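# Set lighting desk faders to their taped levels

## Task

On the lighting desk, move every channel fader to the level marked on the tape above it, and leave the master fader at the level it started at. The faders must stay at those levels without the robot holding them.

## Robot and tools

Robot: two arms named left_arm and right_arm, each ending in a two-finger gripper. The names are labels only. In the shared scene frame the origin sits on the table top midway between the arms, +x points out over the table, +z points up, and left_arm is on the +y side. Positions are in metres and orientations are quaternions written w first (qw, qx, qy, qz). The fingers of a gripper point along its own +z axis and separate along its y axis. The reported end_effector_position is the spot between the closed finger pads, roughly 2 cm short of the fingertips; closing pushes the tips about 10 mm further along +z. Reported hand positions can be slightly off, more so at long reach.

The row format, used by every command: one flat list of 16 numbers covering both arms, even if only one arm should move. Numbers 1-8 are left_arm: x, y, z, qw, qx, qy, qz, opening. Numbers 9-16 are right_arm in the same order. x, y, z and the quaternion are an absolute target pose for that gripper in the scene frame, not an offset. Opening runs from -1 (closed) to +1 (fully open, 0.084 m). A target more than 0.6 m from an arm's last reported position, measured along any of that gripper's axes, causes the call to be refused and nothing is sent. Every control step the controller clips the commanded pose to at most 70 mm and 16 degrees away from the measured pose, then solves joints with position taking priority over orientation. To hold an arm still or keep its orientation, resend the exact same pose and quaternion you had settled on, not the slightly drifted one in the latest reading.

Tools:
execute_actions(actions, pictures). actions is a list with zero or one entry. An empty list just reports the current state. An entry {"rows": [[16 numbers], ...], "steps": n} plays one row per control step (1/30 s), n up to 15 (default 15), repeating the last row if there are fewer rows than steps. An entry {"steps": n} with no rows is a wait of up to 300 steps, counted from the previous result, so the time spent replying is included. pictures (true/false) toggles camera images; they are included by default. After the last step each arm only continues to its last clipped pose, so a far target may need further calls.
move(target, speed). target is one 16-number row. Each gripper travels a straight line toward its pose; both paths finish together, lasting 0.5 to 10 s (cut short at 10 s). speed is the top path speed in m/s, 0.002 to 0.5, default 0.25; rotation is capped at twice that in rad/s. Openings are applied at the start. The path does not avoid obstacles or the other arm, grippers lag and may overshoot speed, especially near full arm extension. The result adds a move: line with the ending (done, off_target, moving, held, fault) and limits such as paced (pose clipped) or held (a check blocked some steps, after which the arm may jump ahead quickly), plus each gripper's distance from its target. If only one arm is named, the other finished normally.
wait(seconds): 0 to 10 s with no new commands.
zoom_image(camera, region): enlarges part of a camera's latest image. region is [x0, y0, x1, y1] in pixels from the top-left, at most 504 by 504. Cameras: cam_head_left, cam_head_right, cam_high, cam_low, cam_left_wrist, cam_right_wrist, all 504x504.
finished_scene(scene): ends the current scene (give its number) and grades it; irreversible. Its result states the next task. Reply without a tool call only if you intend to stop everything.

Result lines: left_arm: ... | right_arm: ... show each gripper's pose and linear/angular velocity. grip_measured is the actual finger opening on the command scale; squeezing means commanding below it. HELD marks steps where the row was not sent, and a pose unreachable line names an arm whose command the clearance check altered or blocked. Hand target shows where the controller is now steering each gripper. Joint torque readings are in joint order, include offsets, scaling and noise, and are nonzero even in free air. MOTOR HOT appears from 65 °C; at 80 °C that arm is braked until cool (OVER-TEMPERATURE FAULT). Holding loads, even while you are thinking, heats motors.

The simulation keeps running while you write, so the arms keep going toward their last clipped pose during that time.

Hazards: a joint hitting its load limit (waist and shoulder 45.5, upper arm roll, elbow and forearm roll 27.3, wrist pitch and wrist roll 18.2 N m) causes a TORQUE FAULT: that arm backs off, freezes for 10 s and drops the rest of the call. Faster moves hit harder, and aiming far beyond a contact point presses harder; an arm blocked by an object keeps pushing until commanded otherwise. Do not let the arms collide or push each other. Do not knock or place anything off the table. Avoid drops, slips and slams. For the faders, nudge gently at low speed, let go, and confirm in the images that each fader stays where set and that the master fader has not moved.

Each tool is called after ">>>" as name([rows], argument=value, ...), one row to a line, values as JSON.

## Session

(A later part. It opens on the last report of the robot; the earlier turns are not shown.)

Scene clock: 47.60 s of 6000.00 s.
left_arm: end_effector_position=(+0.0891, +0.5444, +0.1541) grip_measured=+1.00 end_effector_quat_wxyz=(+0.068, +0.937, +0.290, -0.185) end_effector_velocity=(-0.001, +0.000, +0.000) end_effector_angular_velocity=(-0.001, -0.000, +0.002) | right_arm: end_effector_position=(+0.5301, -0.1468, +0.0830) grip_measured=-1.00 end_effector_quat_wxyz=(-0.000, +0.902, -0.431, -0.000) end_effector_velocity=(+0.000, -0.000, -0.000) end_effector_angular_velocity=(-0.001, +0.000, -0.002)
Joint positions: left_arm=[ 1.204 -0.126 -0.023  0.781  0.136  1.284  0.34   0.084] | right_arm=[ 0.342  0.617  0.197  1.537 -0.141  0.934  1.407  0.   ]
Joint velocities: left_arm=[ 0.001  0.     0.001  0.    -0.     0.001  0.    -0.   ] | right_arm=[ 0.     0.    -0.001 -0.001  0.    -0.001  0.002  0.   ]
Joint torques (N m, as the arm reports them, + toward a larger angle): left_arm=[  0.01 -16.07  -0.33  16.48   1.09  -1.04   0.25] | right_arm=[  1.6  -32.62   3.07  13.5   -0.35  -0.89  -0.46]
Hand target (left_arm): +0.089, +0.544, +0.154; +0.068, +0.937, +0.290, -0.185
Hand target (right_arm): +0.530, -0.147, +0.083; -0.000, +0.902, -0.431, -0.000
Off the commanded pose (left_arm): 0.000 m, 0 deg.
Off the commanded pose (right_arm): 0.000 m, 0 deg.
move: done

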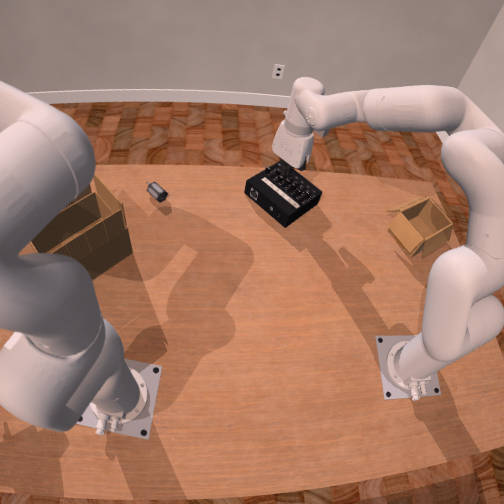

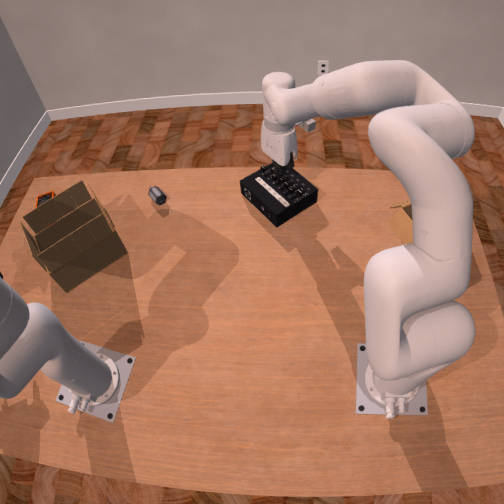

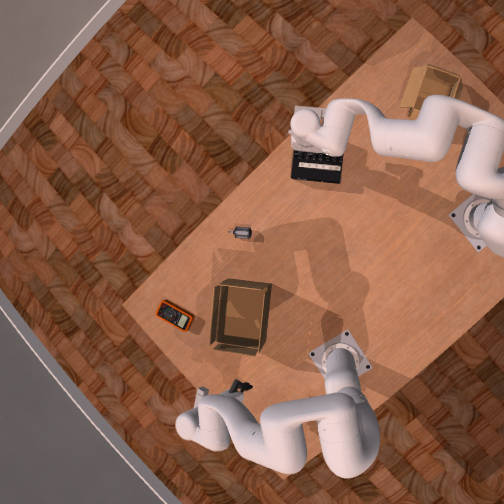

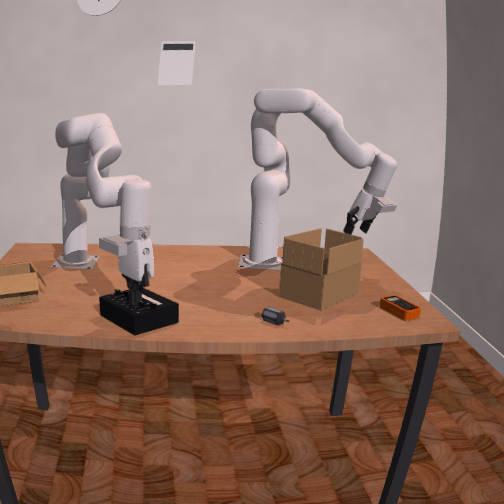

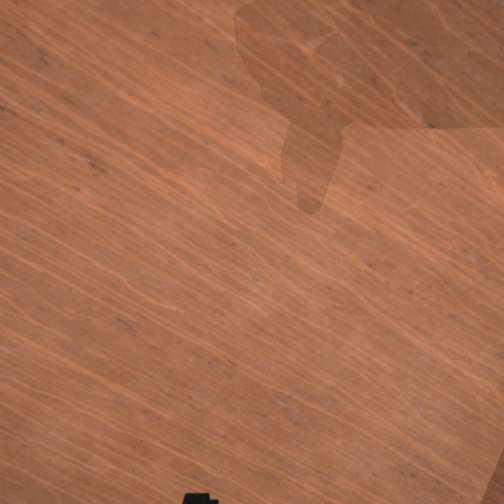

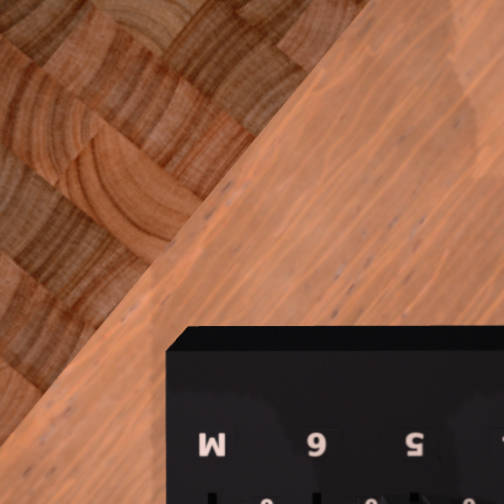

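Slightly past 6, probably. Go behind it (u=25).

>>> move(target=[0.0891,0.5444,0.1541,0.068,0.937,0.29,-0.185,1,0.532,-0.1493,0.105,0,0.903,-0.431,0,-1], speed=0.04)

>>> move(target=[0.0891,0.5444,0.1541,0.068,0.937,0.29,-0.185,1,0.4946,-0.1047,0.105,0,0.903,-0.431,0,-1], speed=0.08)

>>> move(target=[0.0891,0.5444,0.1541,0.068,0.937,0.29,-0.185,1,0.4946,-0.1047,0.083,0,0.903,-0.431,0,-1], speed=0.03)

>>> move(target=[0.0891,0.5444,0.1541,0.068,0.937,0.29,-0.185,1,0.5058,-0.1185,0.083,0,0.903,-0.431,0,-1], speed=0.015)

>>> move(target=[0.0891,0.5444,0.1541,0.068,0.937,0.29,-0.185,1,0.479,-0.0853,0.14,0,0.903,-0.431,0,-1], speed=0.06)

Scene clock: 54.03 s of 6000.00 s.
left_arm: end_effector_position=(+0.0891, +0.5444, +0.1541) grip_measured=+1.00 end_effector_quat_wxyz=(+0.068, +0.937, +0.290, -0.185) end_effector_velocity=(+0.000, -0.001, -0.000) end_effector_angular_velocity=(-0.001, +0.001, -0.001) | right_arm: end_effector_position=(+0.5318, -0.1494, +0.1048) grip_measured=-1.00 end_effector_quat_wxyz=(+0.000, +0.902, -0.431, -0.000) end_effector_velocity=(-0.002, -0.001, -0.002) end_effector_angular_velocity=(-0.003, +0.007, +0.000)
Joint positions: left_arm=[ 1.204 -0.126 -0.023  0.781  0.136  1.284  0.34   0.084] | right_arm=[ 0.335  0.588  0.2    1.558 -0.133  0.984  1.398  0.   ]
Joint velocities: left_arm=[ 0.001 -0.    -0.002 -0.001  0.    -0.    -0.001  0.   ] | right_arm=[-0.     0.001 -0.001 -0.002  0.001  0.004 -0.001  0.   ]
Joint torques (N m, as the arm reports them, + toward a larger angle): left_arm=[ -0.13 -16.14  -0.43  16.43   1.16  -1.05   0.21] | right_arm=[  1.3  -32.35   2.72  13.96  -0.44  -0.99  -0.52]
Hand target (left_arm): +0.089, +0.544, +0.154; +0.068, +0.937, +0.290, -0.185
Hand target (right_arm): +0.532, -0.149, +0.105; +0.000, +0.902, -0.431, +0.000
Off the commanded pose (left_arm): 0.000 m, 0 deg.
Off the commanded pose (right_arm): 0.000 m, 0 deg.
After step 90, 2.57 s passed at rest.
move: done

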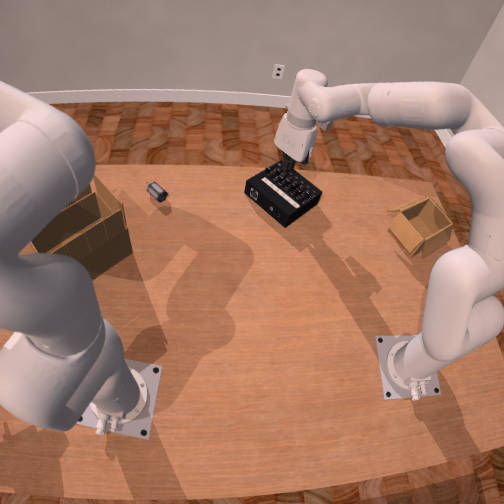

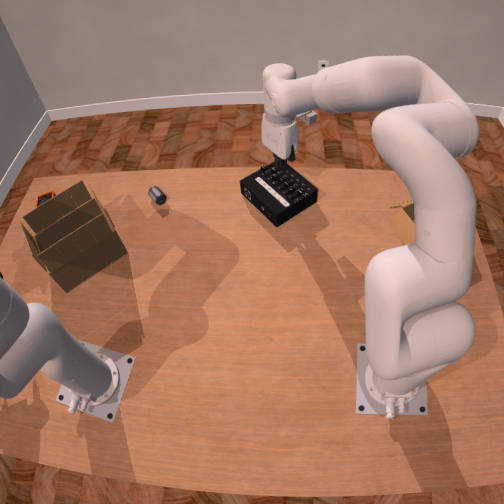

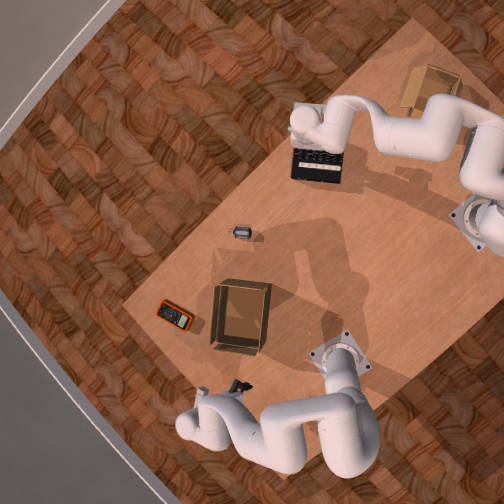

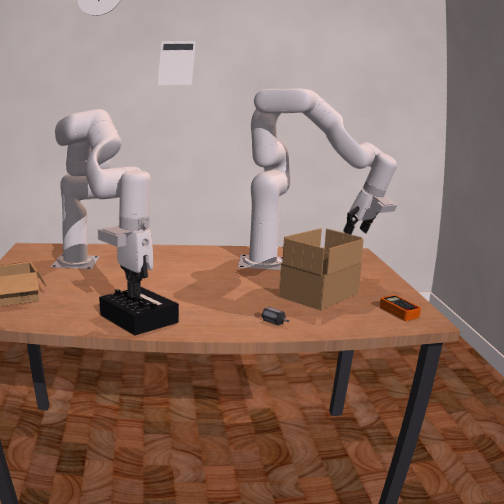

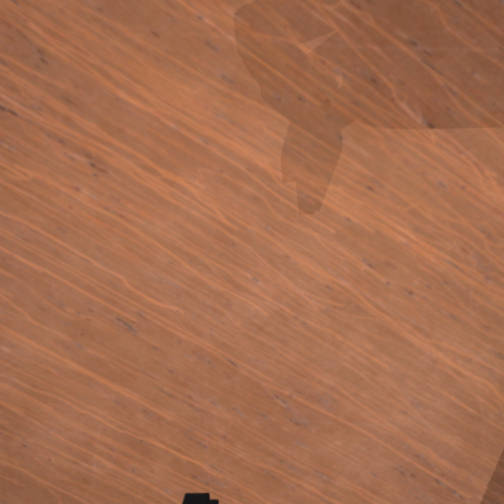

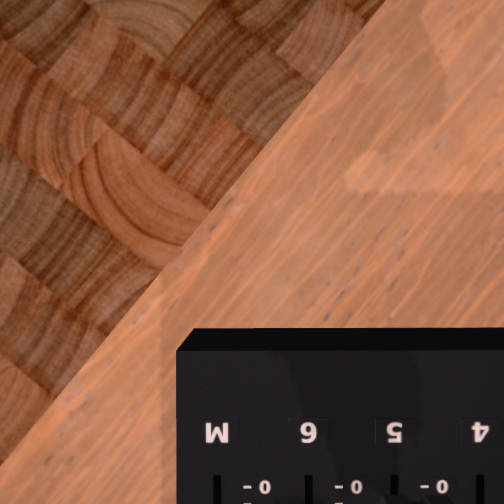

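Scene clock: 55.10 s of 6000.00 s.
left_arm: end_effector_position=(+0.0891, +0.5444, +0.1541) grip_measured=+1.00 end_effector_quat_wxyz=(+0.068, +0.937, +0.290, -0.185) end_effector_velocity=(-0.000, +0.000, +0.000) end_effector_angular_velocity=(-0.000, +0.001, +0.001) | right_arm: end_effector_position=(+0.4951, -0.1051, +0.1049) grip_measured=-1.00 end_effector_quat_wxyz=(-0.000, +0.902, -0.431, -0.000) end_effector_velocity=(+0.001, -0.001, +0.001) end_effector_angular_velocity=(+0.000, -0.002, -0.008)
Joint positions: left_arm=[ 1.204 -0.126 -0.023  0.781  0.136  1.284  0.34   0.084] | right_arm=[ 0.406  0.548  0.221  1.49  -0.14   0.958  1.498  0.   ]
Joint velocities: left_arm=[ 0.     0.     0.001  0.     0.     0.001 -0.001  0.   ] | right_arm=[-0.001 -0.001 -0.003 -0.     0.001 -0.002  0.005  0.   ]
Joint torques (N m, as the arm reports them, + toward a larger angle): left_arm=[ -0.72 -16.07  -0.36  16.06   1.07  -1.11   0.32] | right_arm=[  1.52 -31.39   3.2   13.73  -0.19  -0.89  -0.37]
Hand target (left_arm): +0.089, +0.544, +0.154; +0.068, +0.937, +0.290, -0.185
Hand target (right_arm): +0.495, -0.104, +0.105; -0.000, +0.902, -0.431, -0.000
Off the commanded pose (left_arm): 0.000 m, 0 deg.
Off the commanded pose (right_arm): 0.001 m, 0 deg.
move: done

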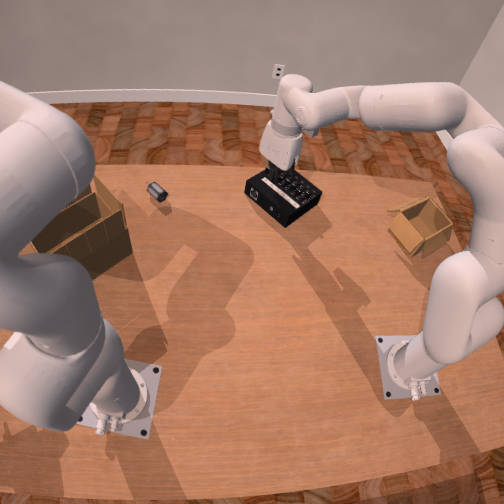

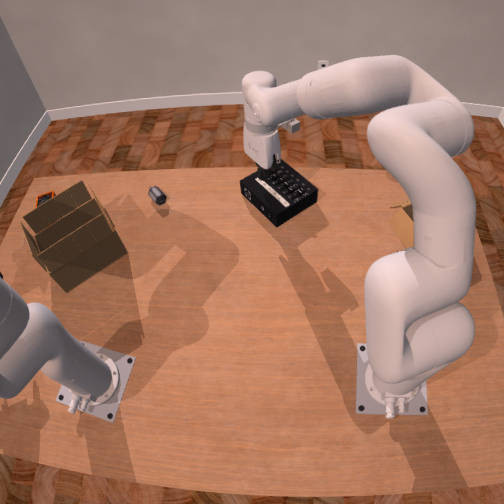

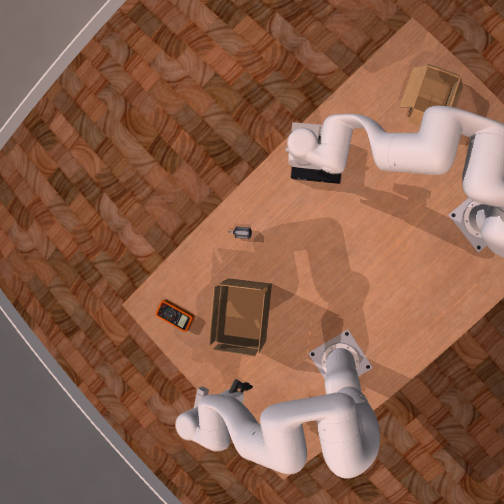

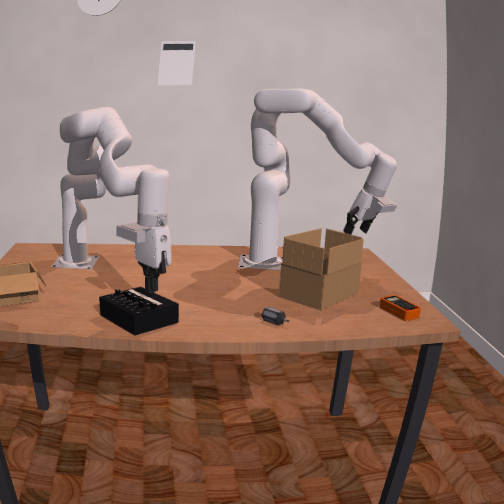

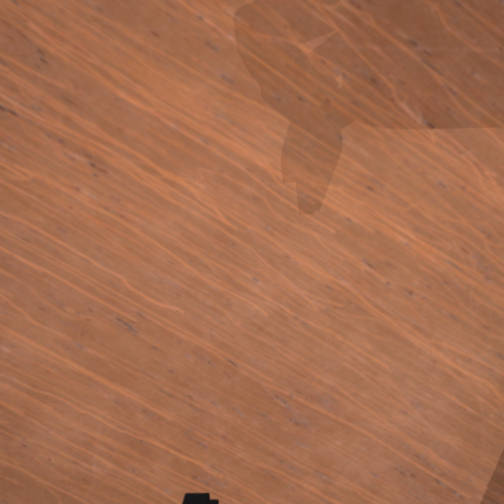

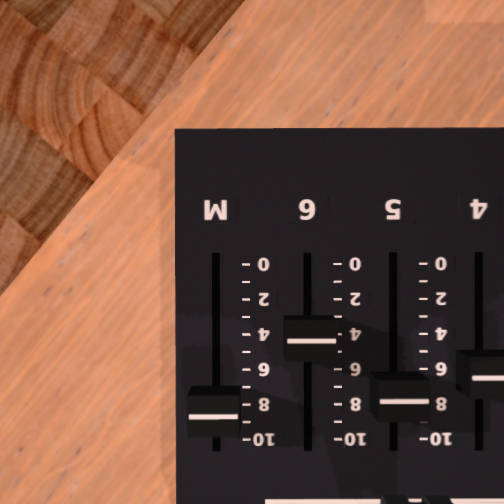

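Scene clock: 56.13 s of 6000.00 s.
left_arm: end_effector_position=(+0.0891, +0.5444, +0.1541) grip_measured=+1.00 end_effector_quat_wxyz=(+0.068, +0.937, +0.290, -0.185) end_effector_velocity=(-0.000, -0.000, -0.000) end_effector_angular_velocity=(-0.001, +0.000, +0.002) | right_arm: end_effector_position=(+0.4947, -0.1046, +0.0832) grip_measured=-1.00 end_effector_quat_wxyz=(-0.000, +0.902, -0.431, +0.000) end_effector_velocity=(+0.002, +0.001, +0.001) end_effector_angular_velocity=(+0.002, -0.006, +0.001)
Joint positions: left_arm=[ 1.204 -0.126 -0.023  0.781  0.136  1.284  0.34   0.084] | right_arm=[ 0.41   0.579  0.216  1.473 -0.149  0.91   1.504  0.   ]
Joint velocities: left_arm=[ 0.001  0.     0.    -0.    -0.     0.    -0.    -0.   ] | right_arm=[ 0.    -0.    -0.     0.002 -0.002 -0.004 -0.     0.   ]
Joint torques (N m, as the arm reports them, + toward a larger angle): left_arm=[ -0.33 -16.19  -0.51  16.01   0.99  -0.99   0.29] | right_arm=[  1.33 -31.64   2.92  13.5   -0.5   -0.89  -0.45]
Hand target (left_arm): +0.089, +0.544, +0.154; +0.068, +0.937, +0.290, -0.185
Hand target (right_arm): +0.495, -0.105, +0.083; -0.000, +0.902, -0.431, -0.000
Off the commanded pose (left_arm): 0.000 m, 0 deg.
Off the commanded pose (right_arm): 0.000 m, 0 deg.
move: done

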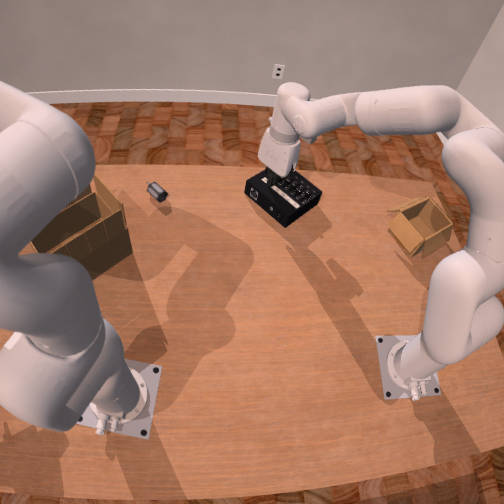

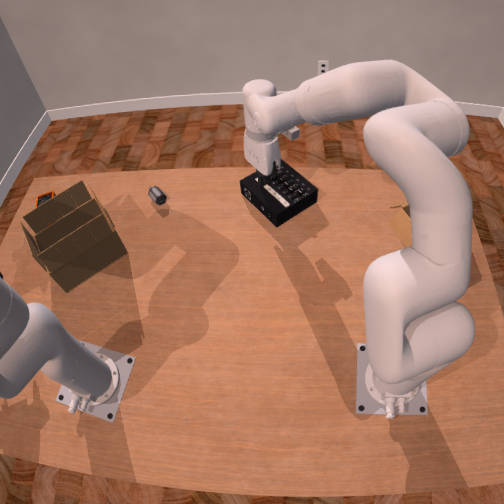

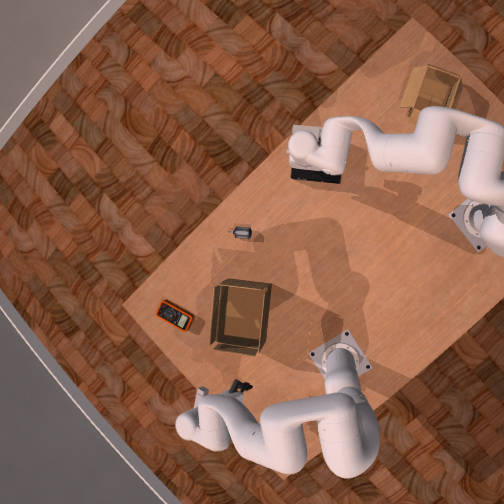

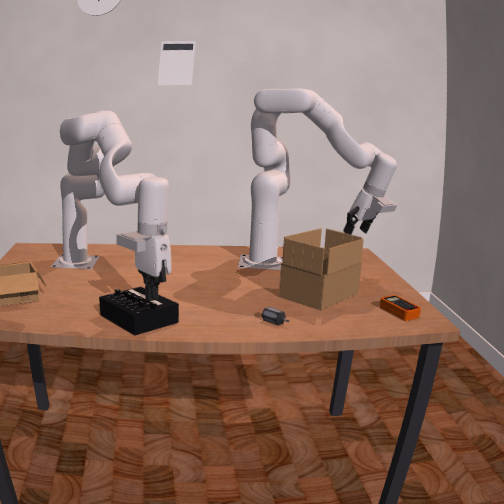

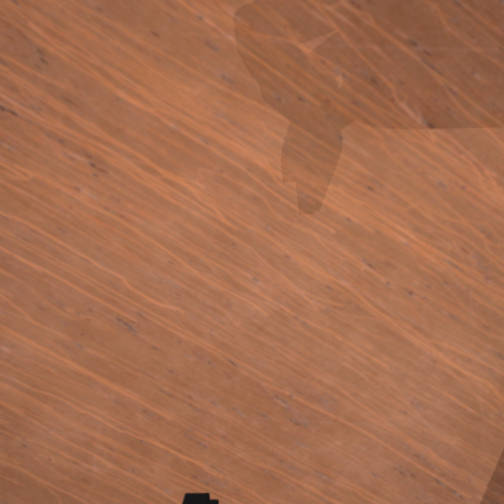

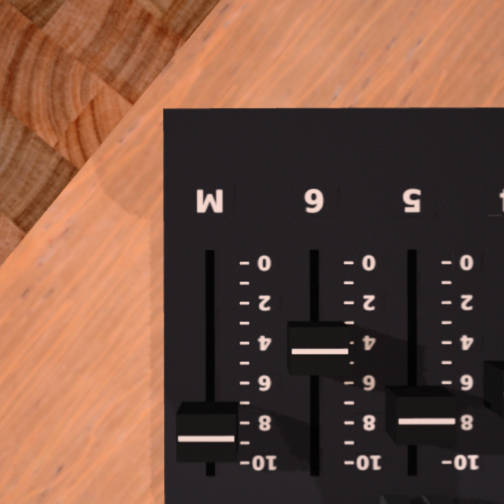

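Scene clock: 57.57 s of 6000.00 s.
left_arm: end_effector_position=(+0.0891, +0.5444, +0.1541) grip_measured=+1.00 end_effector_quat_wxyz=(+0.068, +0.937, +0.290, -0.185) end_effector_velocity=(-0.000, +0.000, -0.000) end_effector_angular_velocity=(+0.001, +0.001, -0.002) | right_arm: end_effector_position=(+0.5057, -0.1185, +0.0830) grip_measured=-1.00 end_effector_quat_wxyz=(+0.000, +0.902, -0.431, +0.000) end_effector_velocity=(-0.001, -0.001, -0.001) end_effector_angular_velocity=(-0.002, +0.004, +0.003)
Joint positions: left_arm=[ 1.204 -0.126 -0.023  0.781  0.136  1.284  0.34   0.084] | right_arm=[ 0.387  0.588  0.21   1.488 -0.147  0.916  1.473  0.   ]
Joint velocities: left_arm=[-0.     0.    -0.    -0.001  0.002 -0.001  0.     0.   ] | right_arm=[-0.     0.001  0.    -0.002 -0.001  0.001 -0.002  0.   ]
Joint torques (N m, as the arm reports them, + toward a larger angle): left_arm=[ -0.29 -15.88  -0.17  16.32   1.07  -1.18   0.34] | right_arm=[  1.41 -31.93   2.81  13.6   -0.44  -0.9   -0.43]
Hand target (left_arm): +0.089, +0.544, +0.154; +0.068, +0.937, +0.290, -0.185
Hand target (right_arm): +0.506, -0.119, +0.083; +0.000, +0.902, -0.431, +0.000
Off the commanded pose (left_arm): 0.000 m, 0 deg.
Off the commanded pose (right_arm): 0.000 m, 0 deg.
move: done

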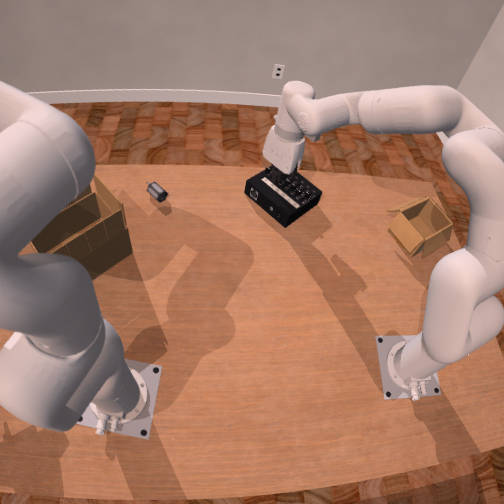

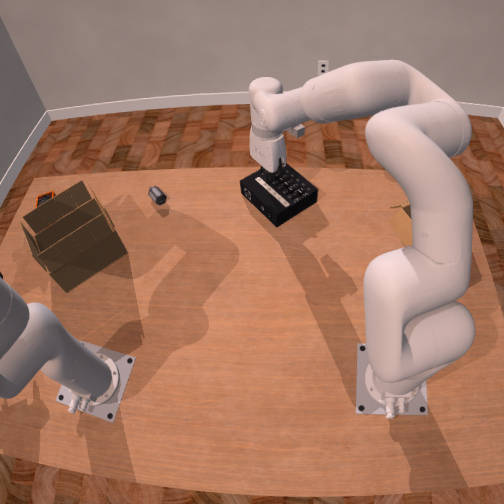

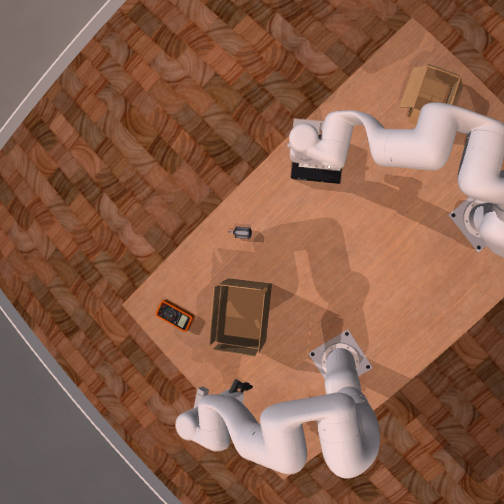

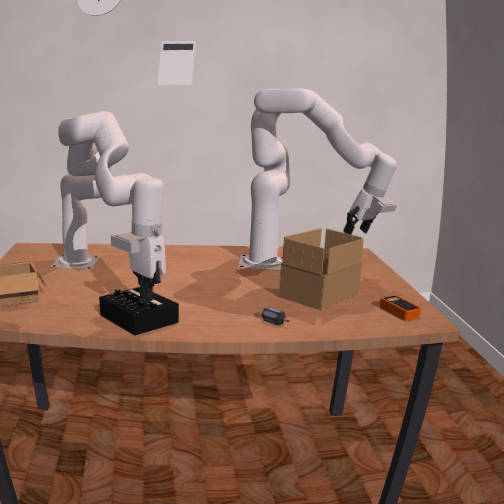

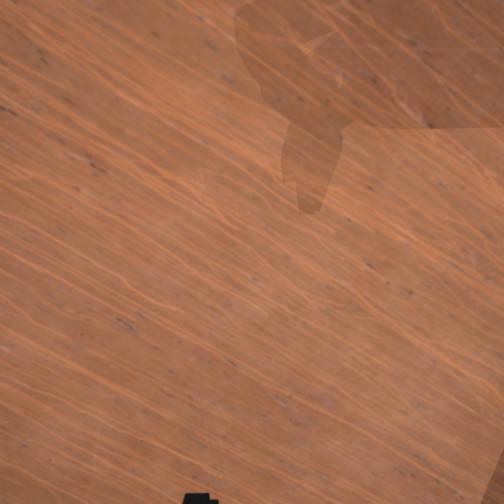

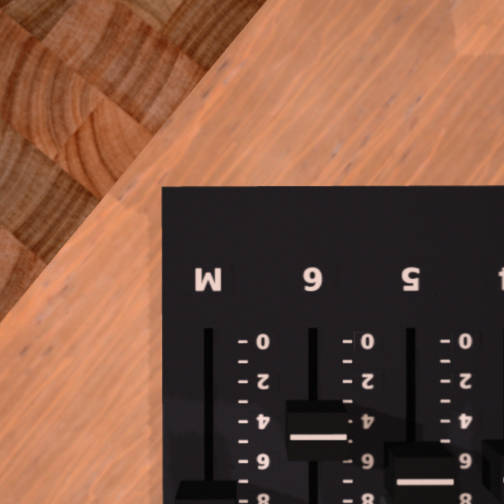

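Scene clock: 59.10 s of 6000.00 s.
left_arm: end_effector_position=(+0.0891, +0.5444, +0.1541) grip_measured=+1.00 end_effector_quat_wxyz=(+0.068, +0.937, +0.290, -0.185) end_effector_velocity=(+0.000, +0.000, +0.000) end_effector_angular_velocity=(+0.001, -0.001, -0.001) | right_arm: end_effector_position=(+0.4790, -0.0857, +0.1397) grip_measured=-1.00 end_effector_quat_wxyz=(+0.000, +0.902, -0.431, -0.000) end_effector_velocity=(-0.000, -0.002, -0.001) end_effector_angular_velocity=(-0.003, +0.004, -0.003)
Joint positions: left_arm=[ 1.204 -0.126 -0.023  0.781  0.136  1.284  0.34   0.084] | right_arm=[ 0.435  0.493  0.239  1.508 -0.131  1.032  1.535  0.   ]
Joint velocities: left_arm=[ 0.     0.    -0.002  0.     0.    -0.001  0.     0.   ] | right_arm=[-0.     0.001 -0.002 -0.     0.     0.004  0.002  0.   ]
Joint torques (N m, as the arm reports them, + toward a larger angle): left_arm=[ -0.42 -16.45  -0.23  16.02   0.98  -0.99   0.35] | right_arm=[  1.48 -30.85   3.02  14.14  -0.3   -0.83  -0.37]
Hand target (left_arm): +0.089, +0.544, +0.154; +0.068, +0.937, +0.290, -0.185
Hand target (right_arm): +0.479, -0.085, +0.140; -0.000, +0.902, -0.431, +0.000
Off the commanded pose (left_arm): 0.000 m, 0 deg.
Off the commanded pose (right_arm): 0.001 m, 0 deg.
move: done

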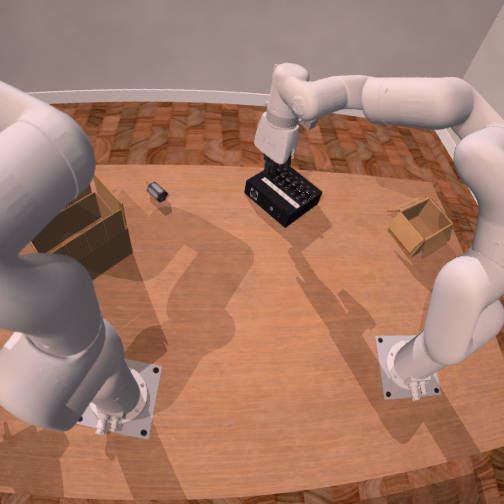

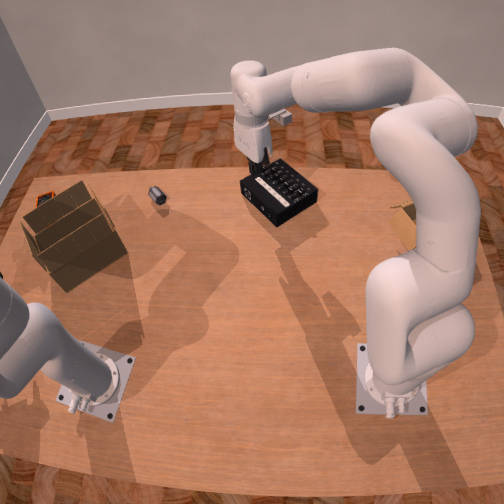

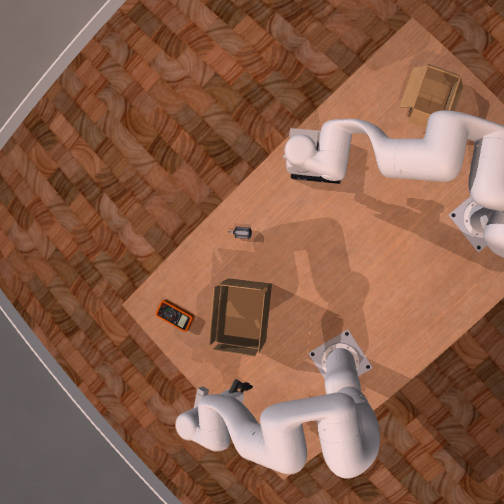

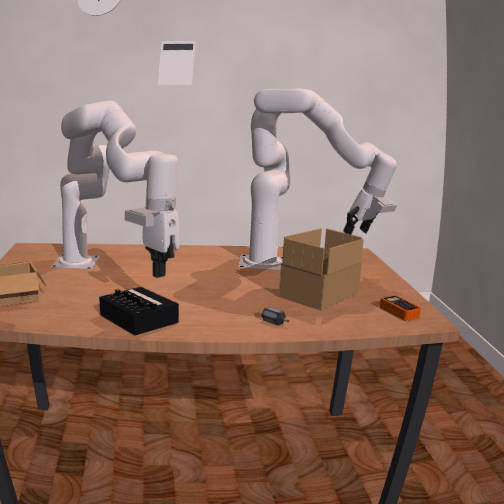

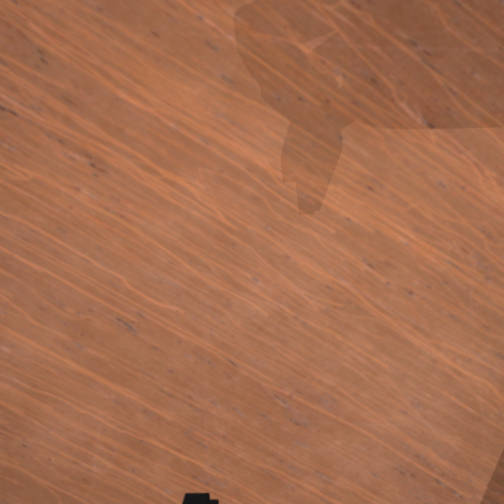

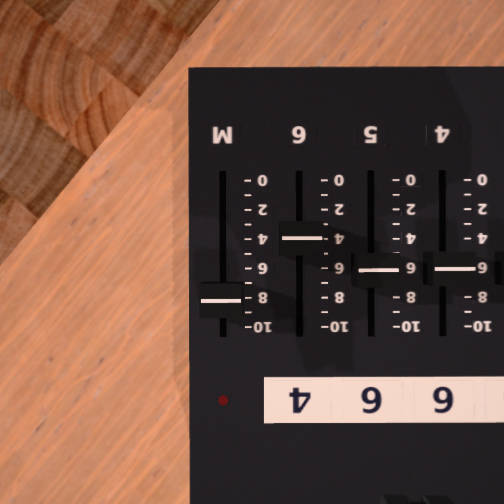

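Push/pull offset is 42.4 mm.

>>> finished_scene(scene=1)

The scene is finished: the task was done.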